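# Unstack one tumbler and stand it upright nearby

## Task

Remove one of the four loose tumblers from the stack and set it upright (opening facing up) on the table, with a gap of at least one tumbler's width between it and the stack; the remaining three must stay stacked, openings down, in their original spot; nothing may depend on the robot to stay in place at the end; finally release everything and move the hands away.

## Robot and tools

Robot: two arms, left_arm and right_arm, each ending in the same five-finger right hand (not mirrored, so every hand axis and number means the same on both). Cameras: cam_high, cam_left_wrist, cam_right_wrist, each 896x504, returned in that order.

Scene frame (shared, metres): origin on the table top between the arms, +z up, +x out over the table, left_arm on the +y side. The names left/right are not image sides. Printed hand positions can be slightly off, more so at long reach.

Hand point: a spot fixed to the palm, 0.05 m in front of it, where index pad meets thumb tip in a pinch. Its axes: +z along the straight fingers (which extend 0.06 to 0.07 m past it), +y out of the palm, +x across the palm toward the little finger. The hand spans 0.08 m on the little-finger side, and 0.02 m (thumb in front of palm) to 0.09 m on the thumb side. A wrist bracket on the little-finger side reaches 0.03 m past the point along +y and 0.11 m across; it can collide. Rotating the hand shifts the point slightly.

The row (28 numbers, each -1 to 1), used by both execute_actions and move: first left_arm dx, dy, dz, rx, ry, rz, then left_gripper little, ring, middle, index, thumb_bend, thumb_turn, force_limit, speed; then the same 14 for right_arm and right_gripper. Always send all 28, even if one arm is idle.
- dx..rz: an offset, not an absolute pose, expressed in that hand point's own axes and measured from its pose at the start of the action (for a call's first action, from the last reported pose). 1.0 = 0.6 m or 180 degrees; rx, ry, rz form one rotation vector.
- Fingers little..index and thumb_bend: targets, +1 straight/open, -1 fully curled. thumb_turn: +1 beside the palm, -1 across in front of it. Pinch: index about -0.22, thumb_bend -0.75, thumb_turn -0.57. To wrap a whole object 0.035 to 0.08 m wide, turn the thumb fully in front first, before reaching it; the object then sits on the wrist side of the hand point.
- force_limit: closing stops at a fingertip load scaling linearly from about 0 N (-1) to 10 N (+1), 15 N for thumb motors; it never limits opening. speed: near zero (-1) to full (+1); full travel at full speed is 0.6 s. Close at -0.9 or slower for a gentle grip.
There is no 'no change' value: to keep a hand as is, repeat its last eight numbers; before any were sent, use hand_measured plus hand_force_limit and hand_speed. A motor only starts when its target changes by 0.01 or more; a stopped motor then locks (holding at least 15 N).

execute_actions(actions): a list of actions; each action is a table of up to 15 rows, each row one 1/30 s step; if shorter, the last row repeats to 15 steps. Every row is an offset from the action's start pose, not from the previous row. An empty list just returns state and images. Each step, the commanded pose is clipped to within 100 mm and 16 degrees of the measured pose; large offsets need several actions. Position wins over orientation if both cannot be reached.

move(target, speed, stop_force, blocking): target is one 28-number row, offsets from the last reported pose; each arm travels in a straight line, all paths finishing together, lasting 0.5 to 10 s (cut off at 10 s). speed is the top path speed in m/s, 0.002 to 0.5, default 0.25 (turning up to twice that in rad/s). stop_force (N, 13 to 80, one value for both arms) ends an arm's path when its wrist sensor sees that much extra push along the line to its target for two steps; the arm then backs to its position two steps earlier and holds. Use it only with slow moves, not while the hand rotates, and leave it out when lifting off something the hand presses on. blocking=false returns after 0.5 s; then use wait or stop before sending anything else; it cannot be combined with stop_force. The result adds a 'move:' line: done, off_target, moving, held, fault or contact per arm, plus limits such as paced (pose clipped) or held (steps blocked).

wait(seconds): 0 to 10, arms hold their last command. stop(): brakes a running move. zoom_image(camera, region): region [x0, y0, x1, y1] in pixels, at most 504x504. show_instructions(): shows reference images. finished_scene(scene): ends the scene (1 or 2); irreversible.

Result lines: each arm's end_effector_position (m), end_effector_quat_wxyz and velocities in the scene frame; 'Hand target' = pose the controller now drives toward; 'pose unreachable' = clearance check altered the command; hand_measured, hand_stopped_by (moving, target, force, stalled, fault), hand_load_n (positive pushes the finger open; near 0 means grip lost), hand_force_limit, hand_speed; joint positions and torques (offset, noisy); Wrist force/torque in end-effector axes (offset up to about 5.5 N, noise up to 3.4 N, saturates near 100 N; 'no reading' is fine); MOTOR HOT warnings.

Avoid: pushing into firm surfaces with the stiff arms (a target slightly past contact can fault); fast contacts; 150 N outside force or joint load limits (shoulder 297, elbow 135, wrists 48.6 N m), which stop the arm for 10 s; the two arms striking or pressing each other anywhere; knocking anything off the table; dropping or slamming the tumbler; disturbing the remaining three-tumbler stack; long holding of loads that overheat motors (brakes at 85 °C). The simulation keeps running while you compose replies, and loose objects may get brief external nudges. Before finishing, open the hand, check the tumbler stands alone mouth up, and withdraw both hands.

Each tool is called as name(argument=value, ...) on one line, values as JSON.

Reference images:

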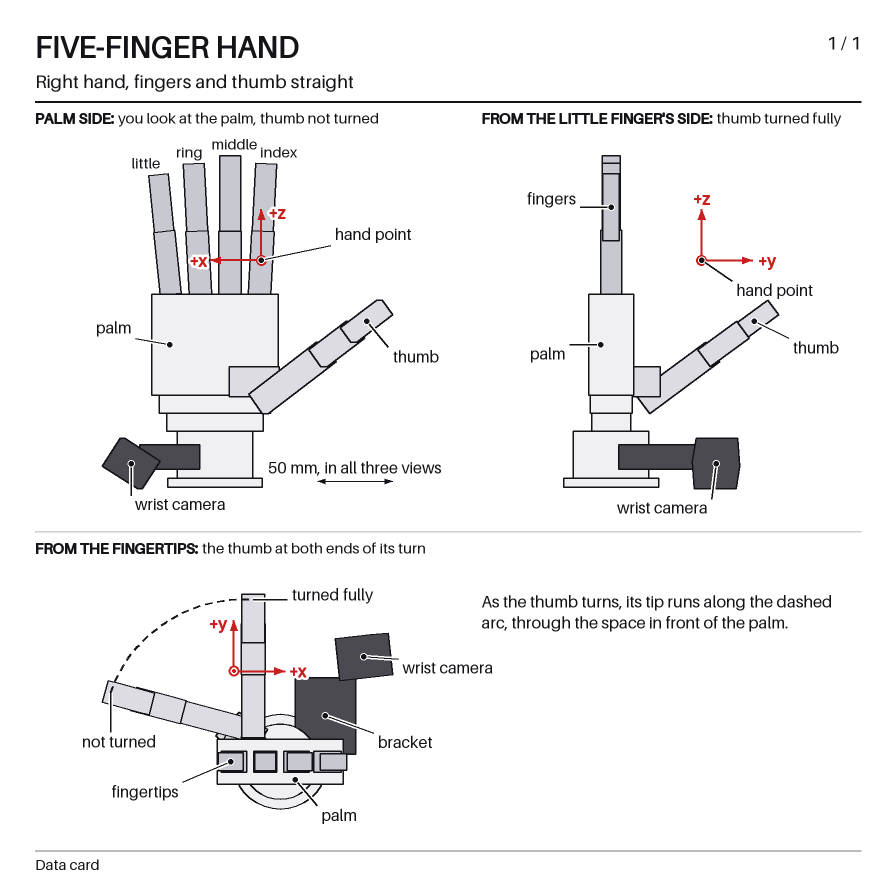

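## Session

execute_actions(actions=[])

Scene clock: 0.00 s.
left_arm: end_effector_position=(-0.1137, +1.0828, +0.7217) hand_measured=(+1.000, +1.000, +1.000, +1.000, +1.000, +1.000) hand_load_n=(+0.0, +0.0, +0.0, +0.0, +0.0, +0.0) hand_stopped_by=(target, target, target, target, target, target) hand_force_limit=0.00 hand_speed=-0.80 end_effector_quat_wxyz=(+0.099, -0.722, +0.675, +0.113) end_effector_velocity=(+0.000, +0.000, -0.000) end_effector_angular_velocity=(+0.000, -0.000, -0.000) | right_arm: end_effector_position=(+0.1346, -1.0932, +0.6812) hand_measured=(+1.000, +1.000, +1.000, +1.000, +1.000, +1.000) hand_load_n=(+0.0, +0.0, +0.0, +0.0, +0.0, +0.0) hand_stopped_by=(target, target, target, target, target, target) hand_force_limit=0.00 hand_speed=-0.80 end_effector_quat_wxyz=(+0.063, +0.715, +0.688, -0.108) end_effector_velocity=(-0.000, -0.001, -0.002) end_effector_angular_velocity=(+0.002, -0.001, -0.000)
Joint positions: left_arm=[ 1.255 -1.683  1.303  1.657  1.506 -1.747] | right_arm=[-1.888 -1.663  1.352  1.633  1.547 -1.904]
Joint velocities: left_arm=[-0.  0. -0. -0.  0. -0.] | right_arm=[ 0.     0.001  0.002 -0.001 -0.     0.   ]
Joint torques (N m, as the arm reports them, + toward a larger angle): no reading
Wrist force (N, on the end effector, along its own x y z axes, offset not removed): no reading
Wrist torque (N m, same axes, about the end effector's origin, offset not removed): no reading
Hand target (left_arm): -0.114, +1.083, +0.722; -0.099, +0.722, -0.675, -0.113
Hand target (right_arm): +0.135, -1.093, +0.681; +0.063, +0.715, +0.688, -0.108

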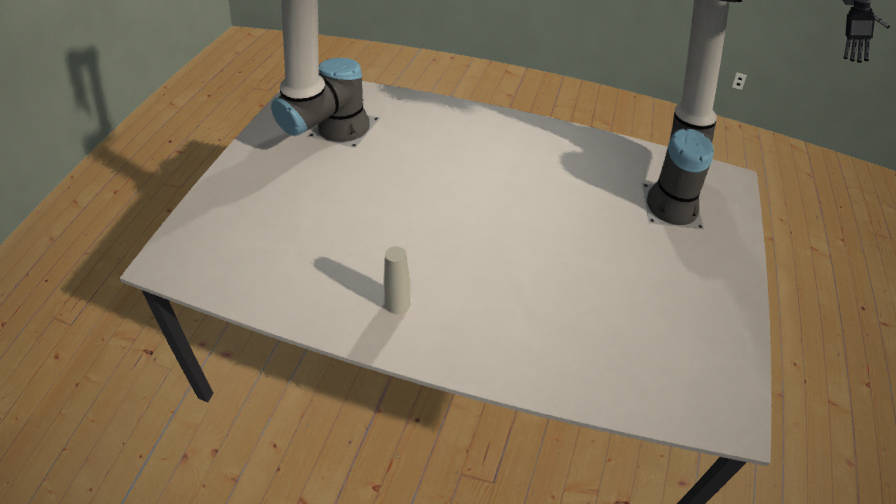

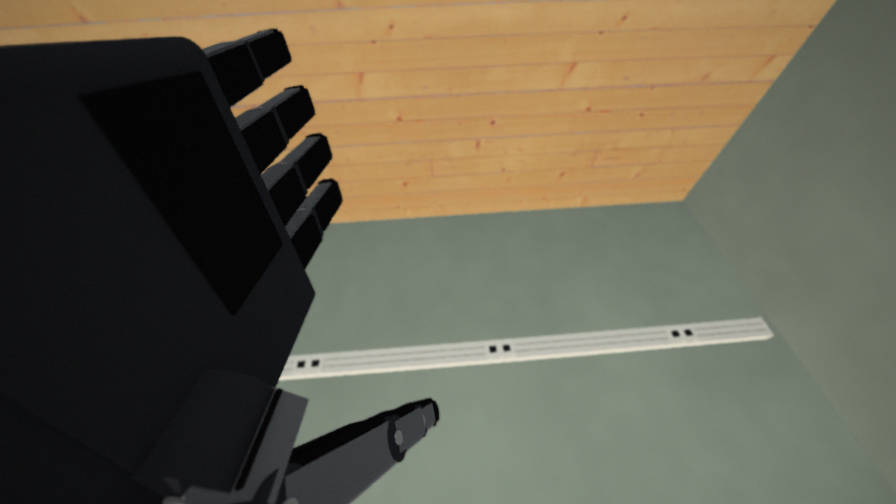

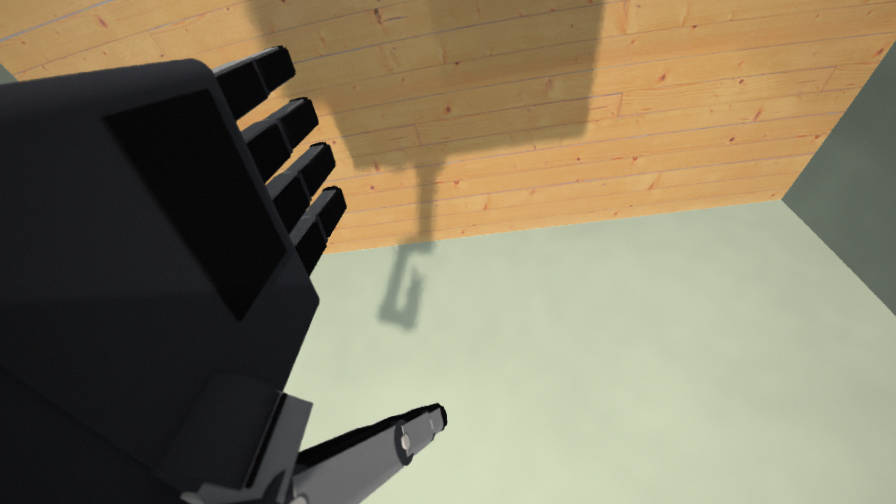

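zoom_image(camera="cam_high", region=[340, 220, 460, 330])

Region (340, 220, 460, 330) of cam_high's 896x504 image, scaled by 4.200, with more detail than that image has; it fills the top 462 rows of this view, and the rest is white.

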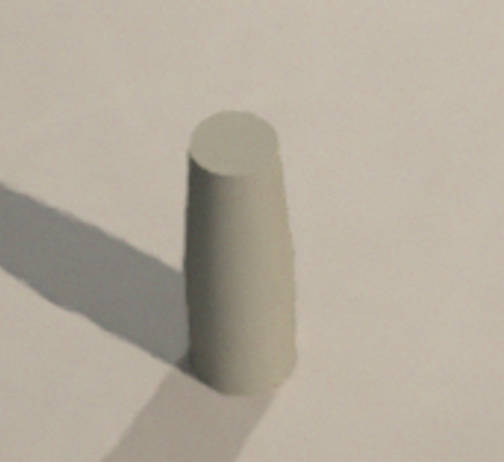

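zoom_image(camera="cam_high", region=[600, 110, 800, 260])

zoom_image(camera="cam_high", region=[240, 40, 440, 190])

Region (600, 110, 800, 260) of cam_high's 896x504 image, scaled by 2.520, with more detail than that image has; it fills the top 378 rows of this view, and the rest is white.

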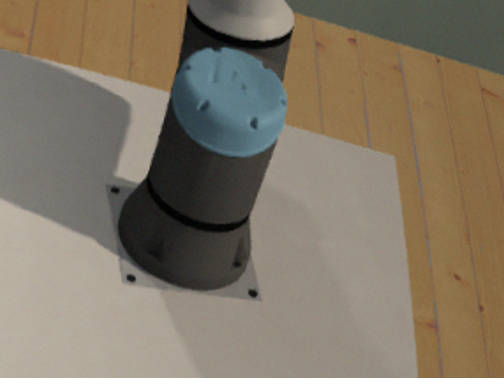

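Region (240, 40, 440, 190) of cam_high's 896x504 image, scaled by 2.520, with more detail than that image has; it fills the top 378 rows of this view, and the rest is white.

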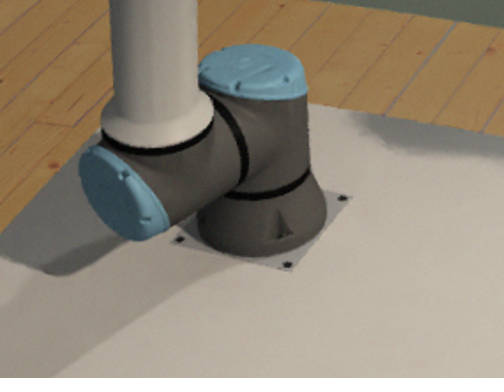

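move(target=[0,0,0,0,0,0,1,1,1,1,1,1,0,-0.8, 0.568,0.860,0.182,-0.1696,-0.2097,-0.2251,1,1,1,1,1,-1,0,0.3], speed=0.5)

Scene clock: 67.97 s.
left_arm: end_effector_position=(-0.1137, +1.0828, +0.7217) hand_measured=(+1.000, +1.000, +1.000, +1.000, +1.000, +1.000) hand_load_n=(+0.0, +0.0, +0.0, +0.0, +0.0, +0.0) hand_stopped_by=(target, target, target, target, target, target) hand_force_limit=0.00 hand_speed=-0.80 end_effector_quat_wxyz=(+0.099, -0.722, +0.675, +0.113) end_effector_velocity=(-0.000, -0.001, +0.000) end_effector_angular_velocity=(-0.001, +0.000, +0.000) | right_arm: end_effector_position=(+0.6534, -0.8129, +0.4646) hand_measured=(+1.000, +1.000, +1.000, +1.000, +1.000, -1.000) hand_load_n=(+0.0, +0.0, +0.0, +0.0, +0.0, +0.0) hand_stopped_by=(target, target, target, target, target, target) hand_force_limit=0.00 hand_speed=0.30 end_effector_quat_wxyz=(+0.414, +0.329, +0.833, -0.163) end_effector_velocity=(+0.002, -0.000, +0.000) end_effector_angular_velocity=(-0.003, +0.001, -0.002)
Joint positions: left_arm=[ 1.255 -1.683  1.303  1.657  1.506 -1.747] | right_arm=[-0.692 -1.806  1.945  0.509  1.573 -1.569]
Joint velocities: left_arm=[ 0.    -0.     0.     0.002 -0.    -0.   ] | right_arm=[ 0.005  0.003 -0.003 -0.002  0.007  0.002]
Joint torques (N m, as the arm reports them, + toward a larger angle): left_arm=[ -0.23 -32.13 -36.08   1.85  -0.84   0.39] | right_arm=[  9.51  -2.24 -52.66  -1.92   3.71   3.61]
Wrist force (N, on the end effector, along its own x y z axes, offset not removed): left_arm=[-0.7 -1.3 0.5] | right_arm=[-0.2 1.7 -2.3]
Wrist torque (N m, same axes, about the end effector's origin, offset not removed): left_arm=[-0.09 0.15 0.08] | right_arm=[0.56 0.00 0.06]
Hand target (left_arm): -0.114, +1.083, +0.722; -0.099, +0.722, -0.675, -0.113
Hand target (right_arm): +0.654, -0.813, +0.465; +0.414, +0.329, +0.833, -0.163
Off the commanded pose (left_arm): 0.000 m, 0 deg.
Off the commanded pose (right_arm): 0.002 m, 0 deg.
move: done; limits=paced

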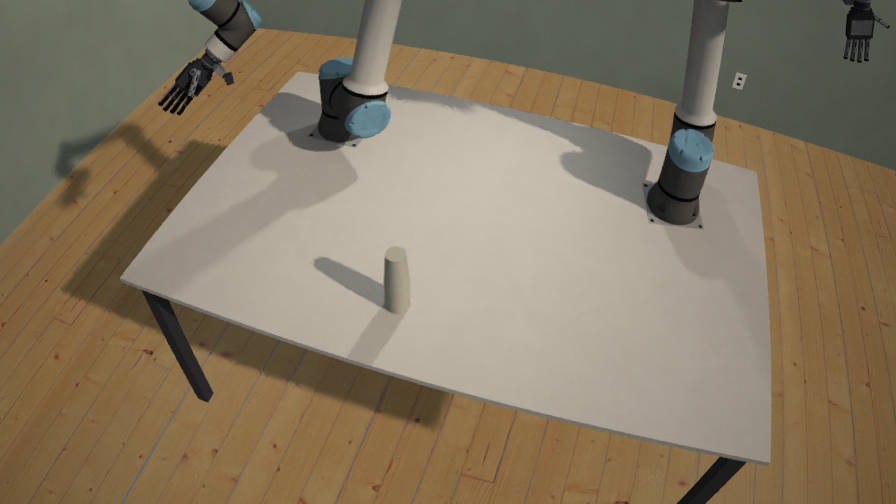

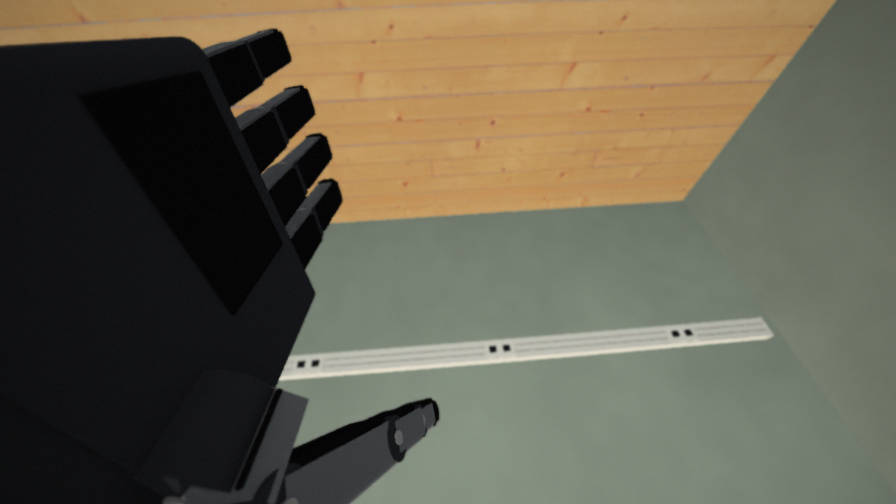

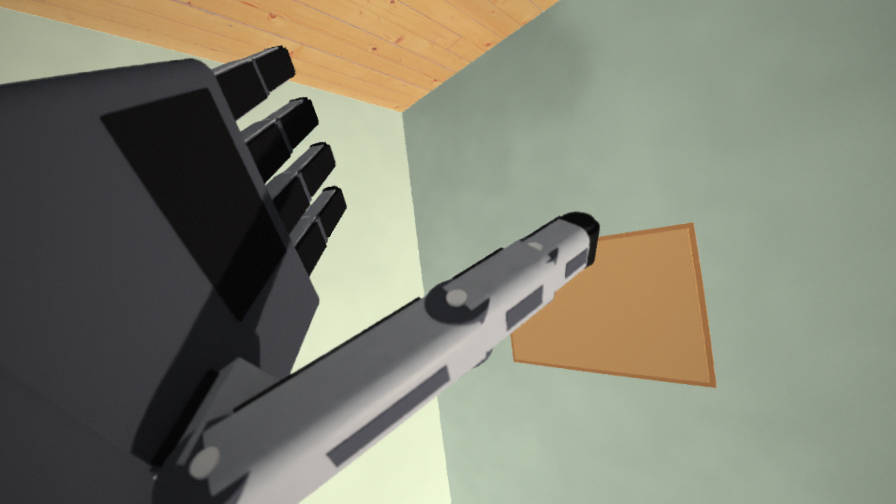

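move(target=[0,0,0,0,0,0,1,1,1,1,1,1,0,-0.8, 0.8607,0.7972,-0.3075,-0.2306,-0.1964,-0.0778,1,1,1,1,1,-1,0,0.3], speed=0.45)

Scene clock: 75.63 s.
left_arm: end_effector_position=(-0.1137, +1.0828, +0.7217) hand_measured=(+1.000, +1.000, +1.000, +1.000, +1.000, +1.000) hand_load_n=(+0.0, +0.0, +0.0, +0.0, +0.0, +0.0) hand_stopped_by=(target, target, target, target, target, target) hand_force_limit=0.00 hand_speed=-0.80 end_effector_quat_wxyz=(+0.099, -0.722, +0.675, +0.113) end_effector_velocity=(-0.000, +0.000, -0.000) end_effector_angular_velocity=(+0.000, +0.000, +0.001) | right_arm: end_effector_position=(+0.6449, -0.1490, +0.1657) hand_measured=(+1.000, +1.000, +1.000, +1.000, +1.000, -1.000) hand_load_n=(+0.0, +0.0, +0.0, +0.0, +0.0, +0.0) hand_stopped_by=(target, target, target, target, target, target) hand_force_limit=0.00 hand_speed=0.30 end_effector_quat_wxyz=(+0.707, +0.000, +0.707, -0.000) end_effector_velocity=(+0.001, +0.003, +0.000) end_effector_angular_velocity=(+0.000, -0.005, +0.003)
Joint positions: left_arm=[ 1.255 -1.683  1.303  1.657  1.506 -1.747] | right_arm=[ 0.577 -1.248  2.341 -1.093  2.092 -1.571]
Joint velocities: left_arm=[ 0.001  0.     0.    -0.001 -0.    -0.   ] | right_arm=[ 0.003  0.005 -0.003 -0.007  0.    -0.003]
Joint torques (N m, as the arm reports them, + toward a larger angle): left_arm=[ -0.4  -31.87 -36.35   1.99  -0.93   0.57] | right_arm=[ 11.27 -30.37 -30.8   -5.04   3.62  -3.27]
Wrist force (N, on the end effector, along its own x y z axes, offset not removed): left_arm=[1.1 -0.4 -1.4] | right_arm=[0.1 2.0 1.2]
Wrist torque (N m, same axes, about the end effector's origin, offset not removed): left_arm=[0.16 0.07 0.19] | right_arm=[0.23 -0.16 0.07]
Hand target (left_arm): -0.114, +1.083, +0.722; -0.099, +0.722, -0.675, -0.113
Hand target (right_arm): +0.645, -0.149, +0.166; +0.708, +0.000, +0.707, -0.000
Off the commanded pose (left_arm): 0.000 m, 0 deg.
Off the commanded pose (right_arm): 0.002 m, 0 deg.
move: done

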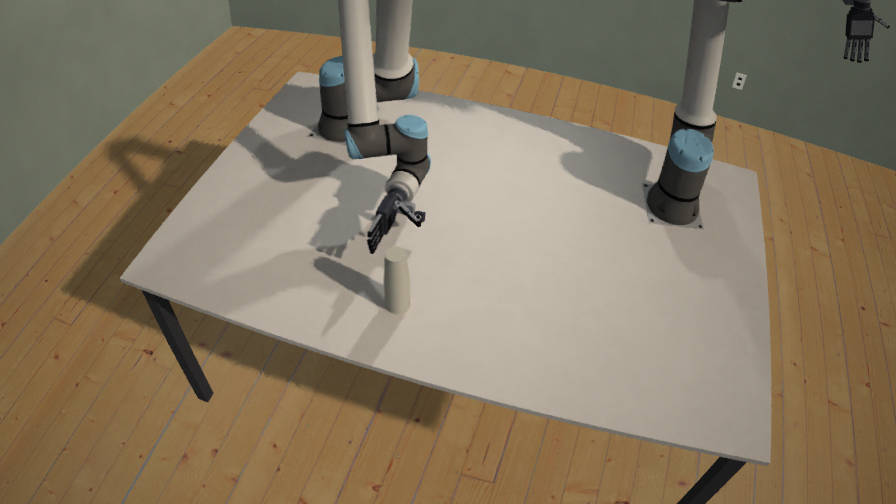

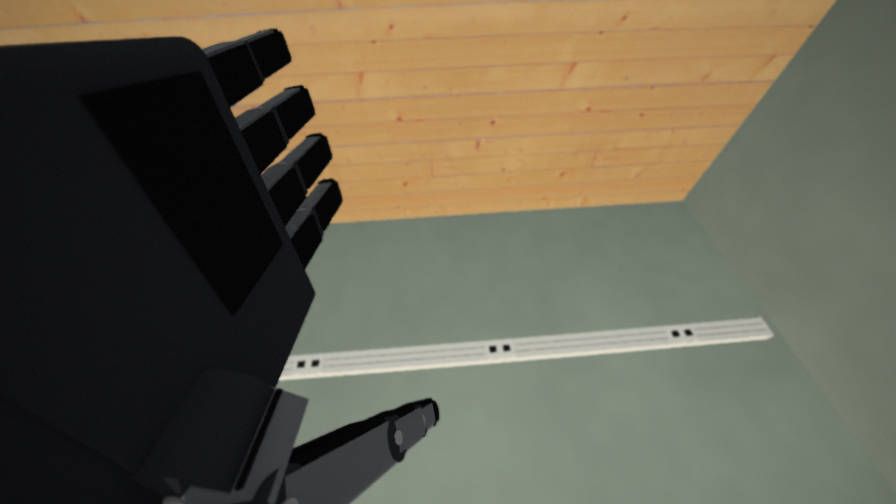

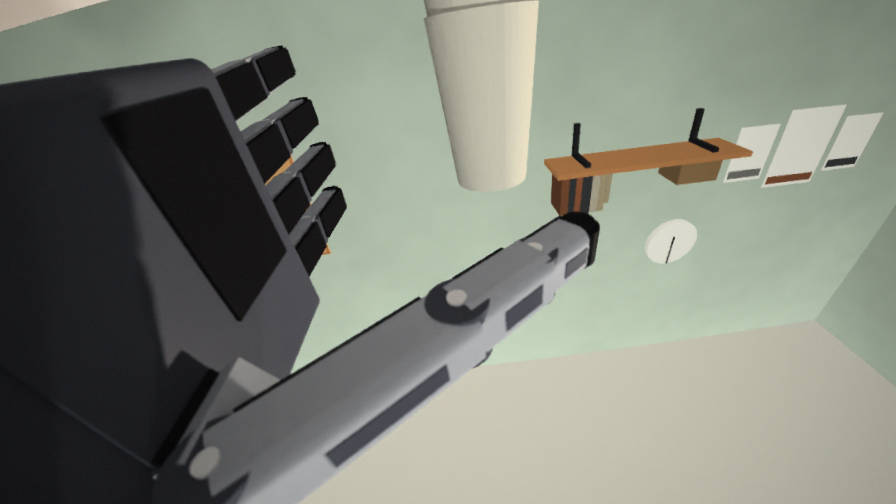

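move(target=[0,0,0,0,0,0,1,1,1,1,1,1,0,-0.8, 0.0133,0.04,0.125,0,0,0,1,1,1,1,1,-1,0,0.3], speed=0.2)

Scene clock: 92.70 s.
left_arm: end_effector_position=(-0.1137, +1.0828, +0.7217) hand_measured=(+1.000, +1.000, +1.000, +1.000, +1.000, +1.000) hand_load_n=(+0.0, +0.0, +0.0, +0.0, +0.0, +0.0) hand_stopped_by=(target, target, target, target, target, target) hand_force_limit=0.00 hand_speed=-0.80 end_effector_quat_wxyz=(+0.099, -0.722, +0.675, +0.113) end_effector_velocity=(+0.000, -0.000, +0.000) end_effector_angular_velocity=(-0.000, -0.000, -0.000) | right_arm: end_effector_position=(+0.7197, -0.1250, +0.1578) hand_measured=(+1.000, +1.000, +1.000, +1.000, +1.000, -1.000) hand_load_n=(+0.0, +0.0, +0.0, +0.0, +0.0, +0.0) hand_stopped_by=(target, target, target, target, target, target) hand_force_limit=0.00 hand_speed=0.30 end_effector_quat_wxyz=(+0.707, +0.000, +0.707, -0.000) end_effector_velocity=(+0.001, +0.001, -0.001) end_effector_angular_velocity=(+0.000, +0.000, +0.000)
Joint positions: left_arm=[ 1.255 -1.683  1.303  1.657  1.506 -1.747] | right_arm=[ 0.547 -1.16   2.21  -1.051  2.061 -1.571]
Joint velocities: left_arm=[-0.    -0.     0.     0.001  0.     0.   ] | right_arm=[ 0.     0.002 -0.003  0.    -0.     0.   ]
Joint torques (N m, as the arm reports them, + toward a larger angle): left_arm=[ -0.75 -31.19 -35.84   1.78  -1.03   0.39] | right_arm=[-10.05 -41.52 -34.05   0.66  -4.08   3.5 ]
Wrist force (N, on the end effector, along its own x y z axes, offset not removed): left_arm=[1.4 0.3 1.5] | right_arm=[2.9 -1.0 -2.5]
Wrist torque (N m, same axes, about the end effector's origin, offset not removed): left_arm=[0.10 -0.24 0.28] | right_arm=[0.15 -0.53 -0.11]
Hand target (left_arm): -0.114, +1.083, +0.722; -0.099, +0.722, -0.675, -0.113
Hand target (right_arm): +0.720, -0.125, +0.158; +0.707, +0.000, +0.707, -0.000
Off the commanded pose (left_arm): 0.000 m, 0 deg.
Off the commanded pose (right_arm): 0.000 m, 0 deg.
move: done

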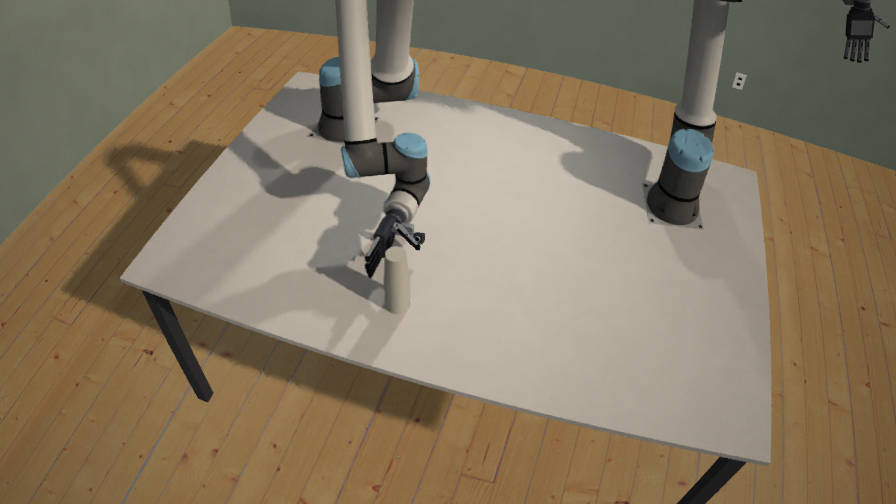

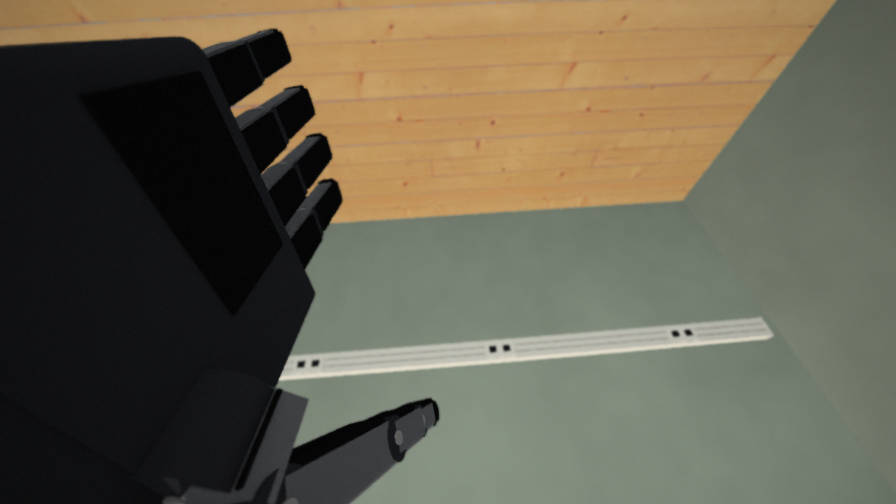

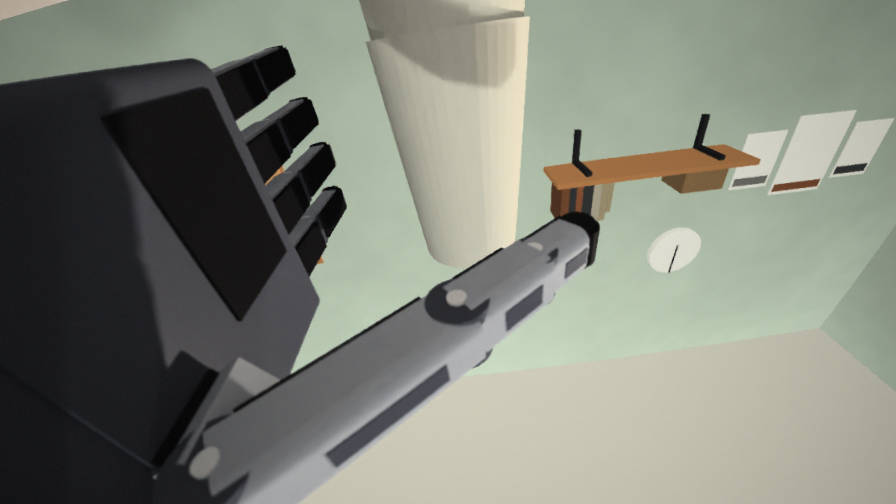

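move(target=[0,0,0,0,0,0,1,1,1,1,1,1,0,-0.8, 0,0.033,0.095,0,0,0,1,1,1,1,1,-1,0,0.3], speed=0.12)

Scene clock: 102.37 s.
left_arm: end_effector_position=(-0.1137, +1.0828, +0.7217) hand_measured=(+1.000, +1.000, +1.000, +1.000, +1.000, +1.000) hand_load_n=(+0.0, +0.0, +0.0, +0.0, +0.0, +0.0) hand_stopped_by=(target, target, target, target, target, target) hand_force_limit=0.00 hand_speed=-0.80 end_effector_quat_wxyz=(+0.099, -0.722, +0.675, +0.113) end_effector_velocity=(+0.000, +0.000, -0.000) end_effector_angular_velocity=(-0.001, -0.000, -0.000) | right_arm: end_effector_position=(+0.7766, -0.1052, +0.1578) hand_measured=(+1.000, +1.000, +1.000, +1.000, +1.000, -1.000) hand_load_n=(+0.0, +0.0, +0.0, +0.0, +0.0, +0.0) hand_stopped_by=(target, target, target, target, target, target) hand_force_limit=0.00 hand_speed=0.30 end_effector_quat_wxyz=(+0.707, +0.000, +0.707, -0.000) end_effector_velocity=(-0.000, +0.001, -0.001) end_effector_angular_velocity=(-0.001, +0.002, +0.001)
Joint positions: left_arm=[ 1.255 -1.683  1.303  1.657  1.506 -1.747] | right_arm=[ 0.531 -1.102  2.101 -1.     2.045 -1.571]
Joint velocities: left_arm=[-0.  0. -0.  0.  0. -0.] | right_arm=[ 0.001  0.002 -0.001  0.001  0.     0.   ]
Joint torques (N m, as the arm reports them, + toward a larger angle): left_arm=[ -1.03 -32.34 -36.14   1.8   -0.85   0.46] | right_arm=[ -9.86 -49.52 -35.41   0.99  -4.06  -2.73]
Wrist force (N, on the end effector, along its own x y z axes, offset not removed): left_arm=[-1.2 -2.0 0.4] | right_arm=[0.5 1.5 0.3]
Wrist torque (N m, same axes, about the end effector's origin, offset not removed): left_arm=[-0.17 0.19 -0.04] | right_arm=[0.24 -0.14 -0.12]
Hand target (left_arm): -0.114, +1.083, +0.722; -0.099, +0.722, -0.675, -0.113
Hand target (right_arm): +0.777, -0.105, +0.158; +0.707, +0.000, +0.707, -0.000
Off the commanded pose (left_arm): 0.000 m, 0 deg.
Off the commanded pose (right_arm): 0.000 m, 0 deg.
move: done

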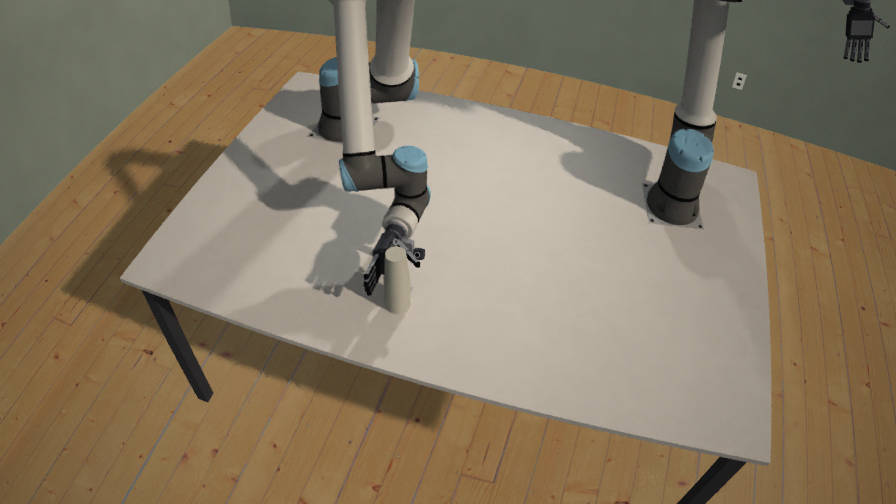

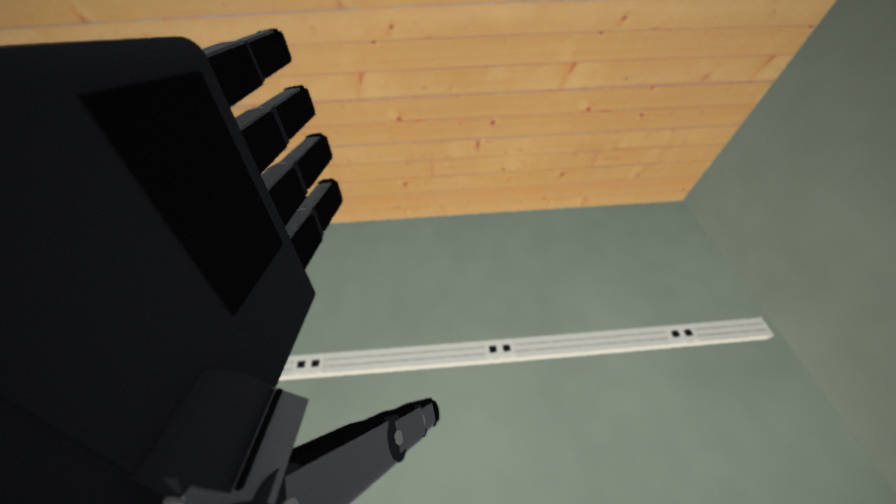

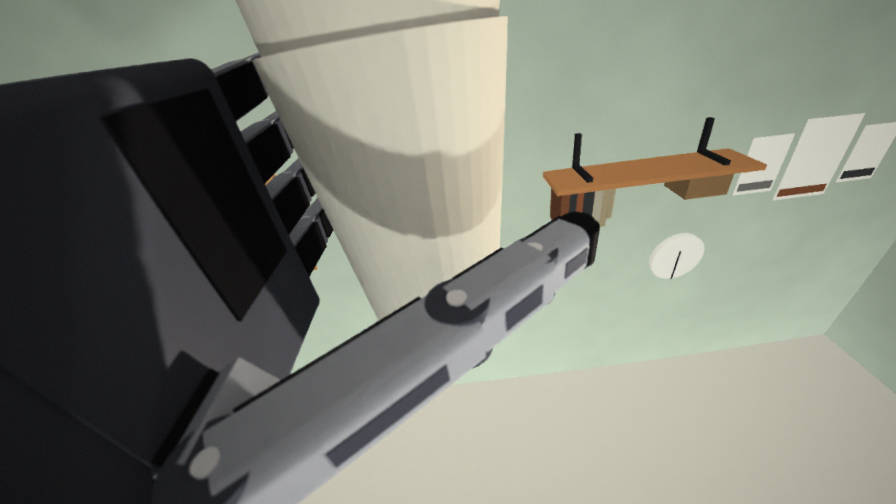

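move(target=[0,0,0,0,0,0,1,1,1,1,1,1,0,-0.8, 0,0.010,0.020,0,0,0,1,1,1,1,1,-1,0,0.3], speed=0.05)

zoom_image(camera="cam_high", region=[340, 210, 460, 330])

Scene clock: 109.27 s.
left_arm: end_effector_position=(-0.1137, +1.0828, +0.7217) hand_measured=(+1.000, +1.000, +1.000, +1.000, +1.000, +1.000) hand_load_n=(+0.0, +0.0, +0.0, +0.0, +0.0, +0.0) hand_stopped_by=(target, target, target, target, target, target) hand_force_limit=0.00 hand_speed=-0.80 end_effector_quat_wxyz=(+0.099, -0.722, +0.675, +0.113) end_effector_velocity=(+0.000, +0.000, -0.000) end_effector_angular_velocity=(-0.001, -0.000, -0.001) | right_arm: end_effector_position=(+0.7884, -0.0993, +0.1578) hand_measured=(+1.000, +1.000, +1.000, +1.000, +1.000, -1.000) hand_load_n=(+0.0, +0.0, +0.0, +0.0, +0.0, +0.0) hand_stopped_by=(target, target, target, target, target, target) hand_force_limit=0.00 hand_speed=0.30 end_effector_quat_wxyz=(+0.707, +0.000, +0.707, -0.000) end_effector_velocity=(+0.002, +0.000, +0.000) end_effector_angular_velocity=(-0.000, -0.000, -0.001)
Joint positions: left_arm=[ 1.255 -1.683  1.303  1.657  1.506 -1.747] | right_arm=[ 0.531 -1.088  2.076 -0.988  2.045 -1.571]
Joint velocities: left_arm=[-0.001  0.     0.     0.001  0.     0.   ] | right_arm=[-0.001  0.001 -0.003  0.002 -0.    -0.   ]
Joint torques (N m, as the arm reports them, + toward a larger angle): left_arm=[ -0.74 -32.68 -35.88   1.68  -0.84   0.36] | right_arm=[-11.03 -50.05 -34.87   0.76  -3.8   -2.63]
Wrist force (N, on the end effector, along its own x y z axes, offset not removed): left_arm=[-1.5 0.9 2.3] | right_arm=[0.9 1.6 -2.6]
Wrist torque (N m, same axes, about the end effector's origin, offset not removed): left_arm=[0.11 0.13 -0.02] | right_arm=[0.49 -0.33 -0.01]
Hand target (left_arm): -0.114, +1.083, +0.722; -0.099, +0.722, -0.675, -0.113
Hand target (right_arm): +0.789, -0.099, +0.158; +0.707, +0.000, +0.707, -0.000
Off the commanded pose (left_arm): 0.000 m, 0 deg.
Off the commanded pose (right_arm): 0.000 m, 0 deg.
move: done

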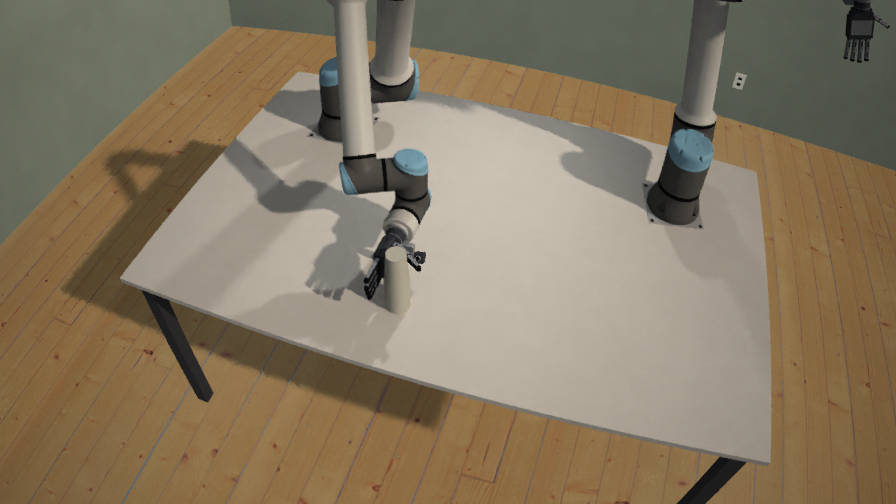

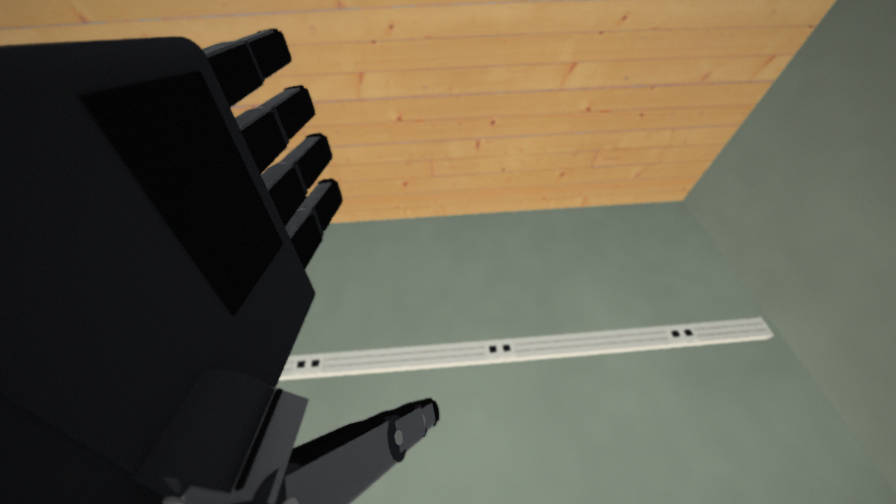

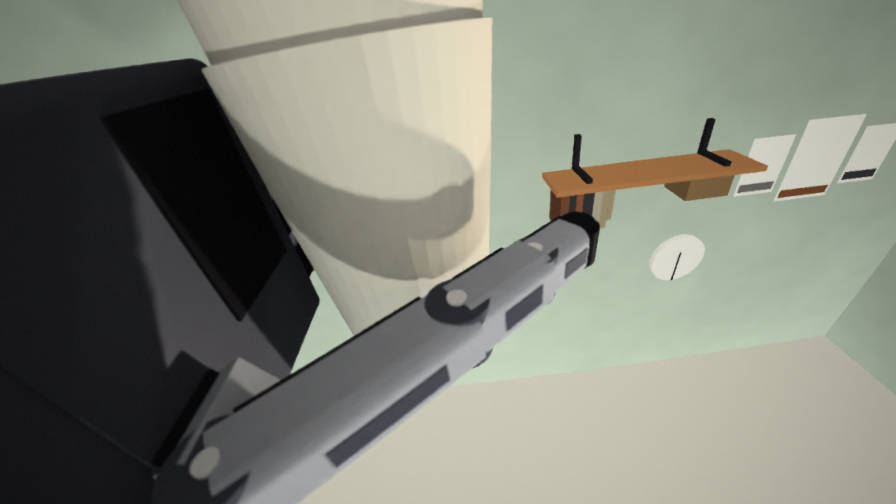

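Region (340, 210, 460, 330) of cam_high's 896x504 image, scaled by 4.200, with more detail than that image has.

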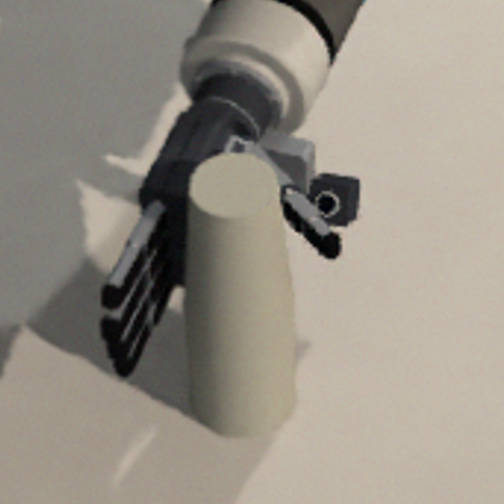

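execute_actions(actions=[[[0,0,0,0,0,0,1,1,1,1,1,1,0,-0.8, 0,0,0,0,0,0,1,0.45,0.45,0.45,0.8,-1,-0.85,-0.2]],[[0,0,0,0,0,0,1,1,1,1,1,1,0,-0.8, 0,0,0,0,0,0,1,-0.5,-0.5,-0.5,-0.5,-1,-0.88,-0.8]],[[0,0,0,0,0,0,1,1,1,1,1,1,0,-0.8, 0,0,0,0,0,0,1,-0.5,-0.5,-0.5,-0.5,-1,-0.88,-0.8]]])

Scene clock: 114.03 s.
left_arm: end_effector_position=(-0.1137, +1.0828, +0.7217) hand_measured=(+1.000, +1.000, +1.000, +1.000, +1.000, +1.000) hand_load_n=(+0.0, +0.0, +0.0, +0.0, +0.0, +0.0) hand_stopped_by=(target, target, target, target, target, target) hand_force_limit=0.00 hand_speed=-0.80 end_effector_quat_wxyz=(+0.099, -0.722, +0.675, +0.113) end_effector_velocity=(-0.000, +0.000, +0.000) end_effector_angular_velocity=(+0.000, +0.000, +0.001) | right_arm: end_effector_position=(+0.7885, -0.0992, +0.1577) hand_measured=(+1.000, +0.128, +0.128, +0.128, +0.612, -1.000) hand_load_n=(+0.0, +0.0, +0.0, +0.0, +0.0, +0.0) hand_stopped_by=(target, moving, moving, moving, moving, target) hand_force_limit=-0.88 hand_speed=-0.80 end_effector_quat_wxyz=(+0.707, +0.000, +0.707, -0.000) end_effector_velocity=(-0.001, +0.000, +0.001) end_effector_angular_velocity=(-0.000, +0.000, +0.001)
Joint positions: left_arm=[ 1.255 -1.683  1.303  1.657  1.506 -1.747] | right_arm=[ 0.531 -1.088  2.076 -0.988  2.045 -1.571]
Joint velocities: left_arm=[ 0. -0. -0. -0. -0. -0.] | right_arm=[ 0.001 -0.001  0.     0.001 -0.     0.   ]
Joint torques (N m, as the arm reports them, + toward a larger angle): left_arm=[ -0.58 -30.88 -35.97   1.85  -0.76   0.32] | right_arm=[ -5.97 -67.62 -22.37  -3.17   0.39   2.81]
Wrist force (N, on the end effector, along its own x y z axes, offset not removed): left_arm=[0.9 -1.4 0.1] | right_arm=[1.2 0.4 -4.2]
Wrist torque (N m, same axes, about the end effector's origin, offset not removed): left_arm=[0.00 -0.03 0.11] | right_arm=[0.50 -0.08 0.02]
Hand target (left_arm): -0.114, +1.083, +0.722; -0.099, +0.722, -0.675, -0.113
Hand target (right_arm): +0.788, -0.099, +0.158; +0.707, +0.000, +0.707, -0.000
Off the commanded pose (left_arm): 0.000 m, 0 deg.
Off the commanded pose (right_arm): 0.000 m, 0 deg.

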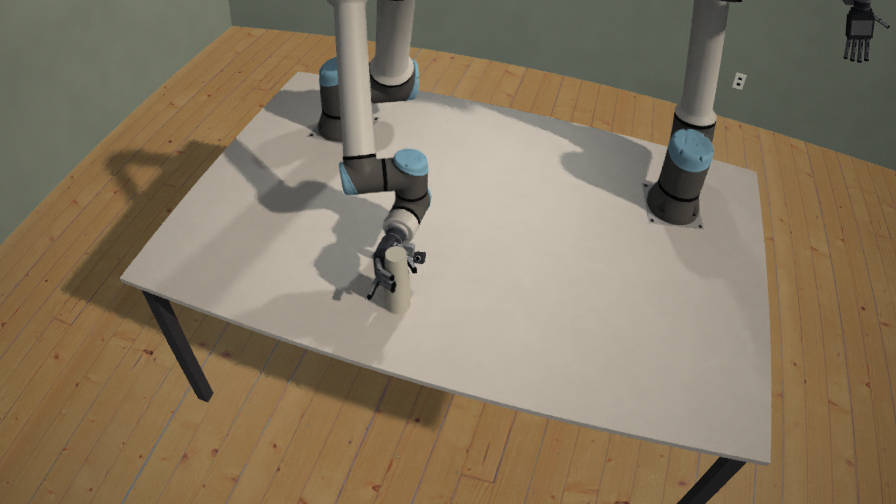

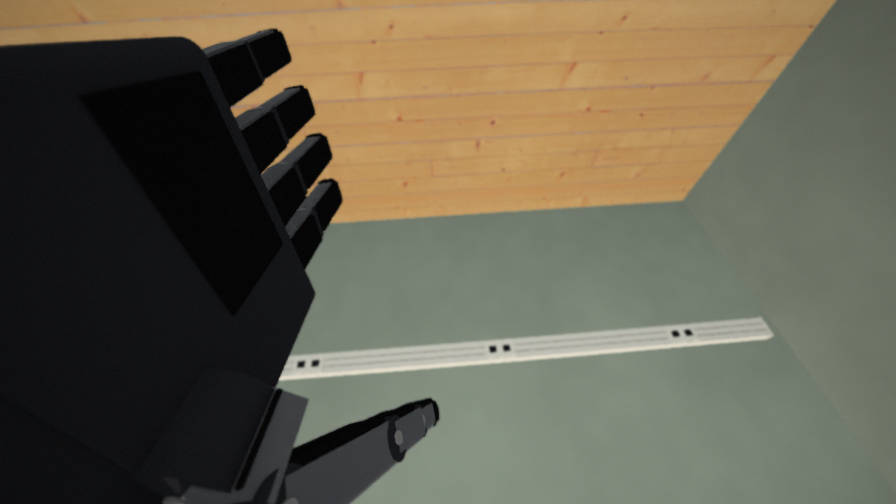

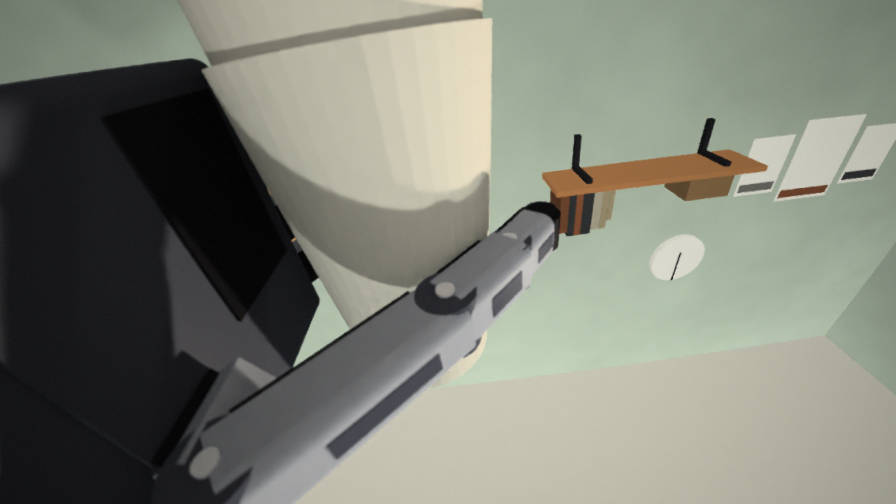

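execute_actions(actions=[])

Scene clock: 114.70 s.
left_arm: end_effector_position=(-0.1137, +1.0828, +0.7217) hand_measured=(+1.000, +1.000, +1.000, +1.000, +1.000, +1.000) hand_load_n=(+0.0, +0.0, +0.0, +0.0, +0.0, +0.0) hand_stopped_by=(target, target, target, target, target, target) hand_force_limit=0.00 hand_speed=-0.80 end_effector_quat_wxyz=(+0.099, -0.722, +0.675, +0.113) end_effector_velocity=(+0.000, +0.001, -0.000) end_effector_angular_velocity=(+0.000, -0.000, -0.000) | right_arm: end_effector_position=(+0.7885, -0.0992, +0.1577) hand_measured=(+1.000, +0.062, +0.018, -0.026, +0.544, -1.000) hand_load_n=(+0.0, +0.5, +0.5, +1.5, +2.0, +0.0) hand_stopped_by=(target, force, force, force, force, target) hand_force_limit=-0.88 hand_speed=-0.80 end_effector_quat_wxyz=(+0.707, +0.000, +0.707, -0.000) end_effector_velocity=(-0.001, +0.000, -0.000) end_effector_angular_velocity=(+0.000, -0.000, +0.000)
Joint positions: left_arm=[ 1.255 -1.683  1.303  1.657  1.506 -1.747] | right_arm=[ 0.531 -1.088  2.076 -0.988  2.045 -1.571]
Joint velocities: left_arm=[-0.     0.001 -0.    -0.001  0.     0.   ] | right_arm=[ 0.001 -0.     0.001 -0.001  0.001 -0.   ]
Joint torques (N m, as the arm reports them, + toward a larger angle): left_arm=[ -1.19 -31.88 -36.2    1.79  -0.92   0.43] | right_arm=[ -6.58 -66.61 -22.02  -3.09   0.35   2.47]
Wrist force (N, on the end effector, along its own x y z axes, offset not removed): left_arm=[-3.2 -2.5 -0.9] | right_arm=[1.2 2.0 0.3]
Wrist torque (N m, same axes, about the end effector's origin, offset not removed): left_arm=[-0.25 0.52 -0.12] | right_arm=[0.36 -0.46 0.06]
Hand target (left_arm): -0.114, +1.083, +0.722; -0.099, +0.722, -0.675, -0.113
Hand target (right_arm): +0.788, -0.099, +0.158; +0.707, +0.000, +0.707, -0.000
Off the commanded pose (left_arm): 0.000 m, 0 deg.
Off the commanded pose (right_arm): 0.000 m, 0 deg.

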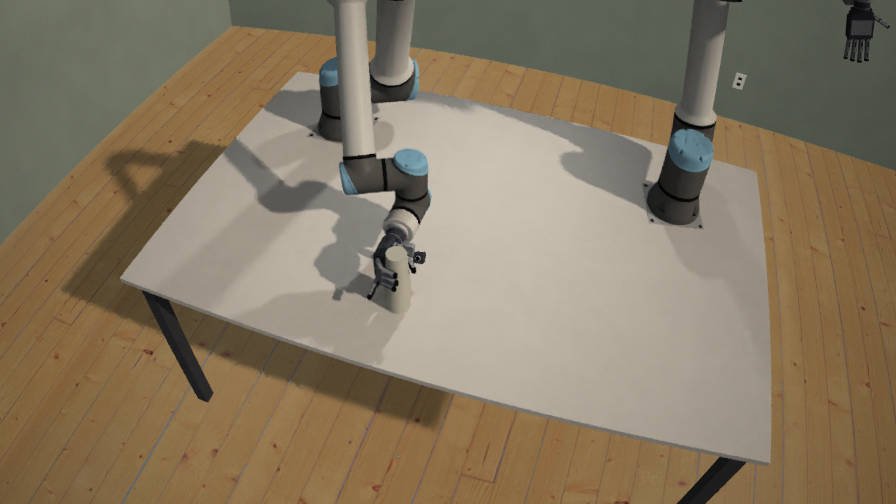

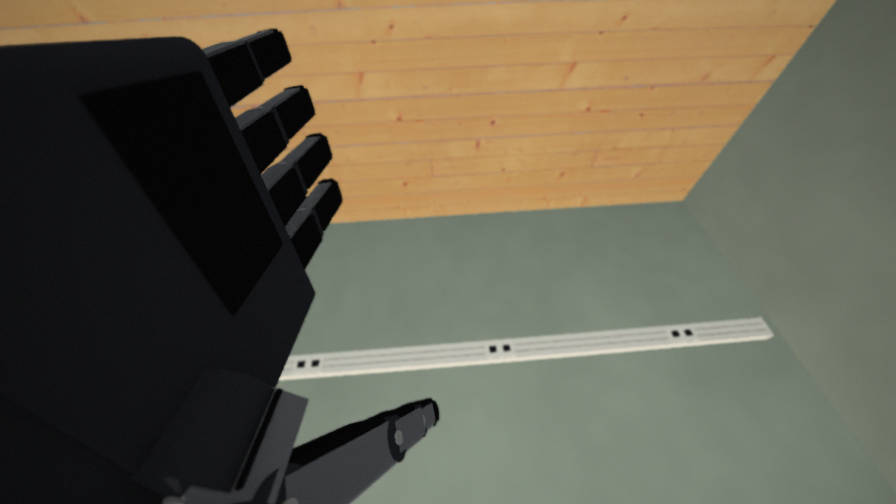

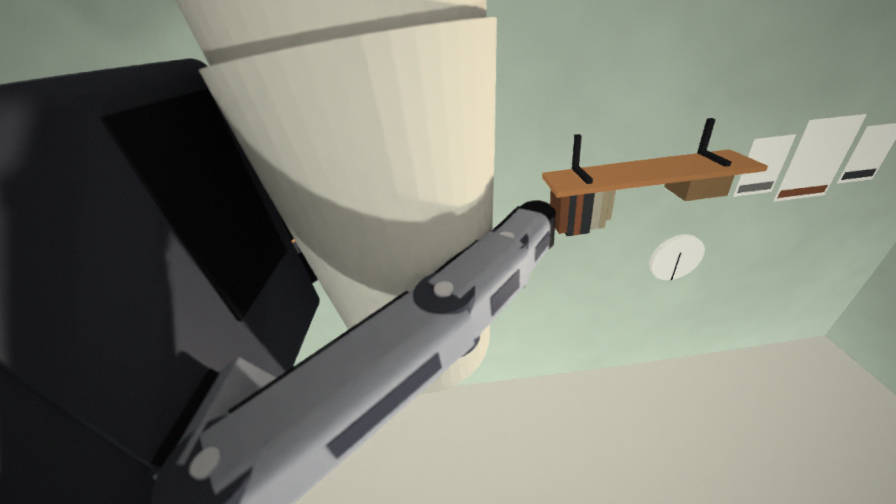

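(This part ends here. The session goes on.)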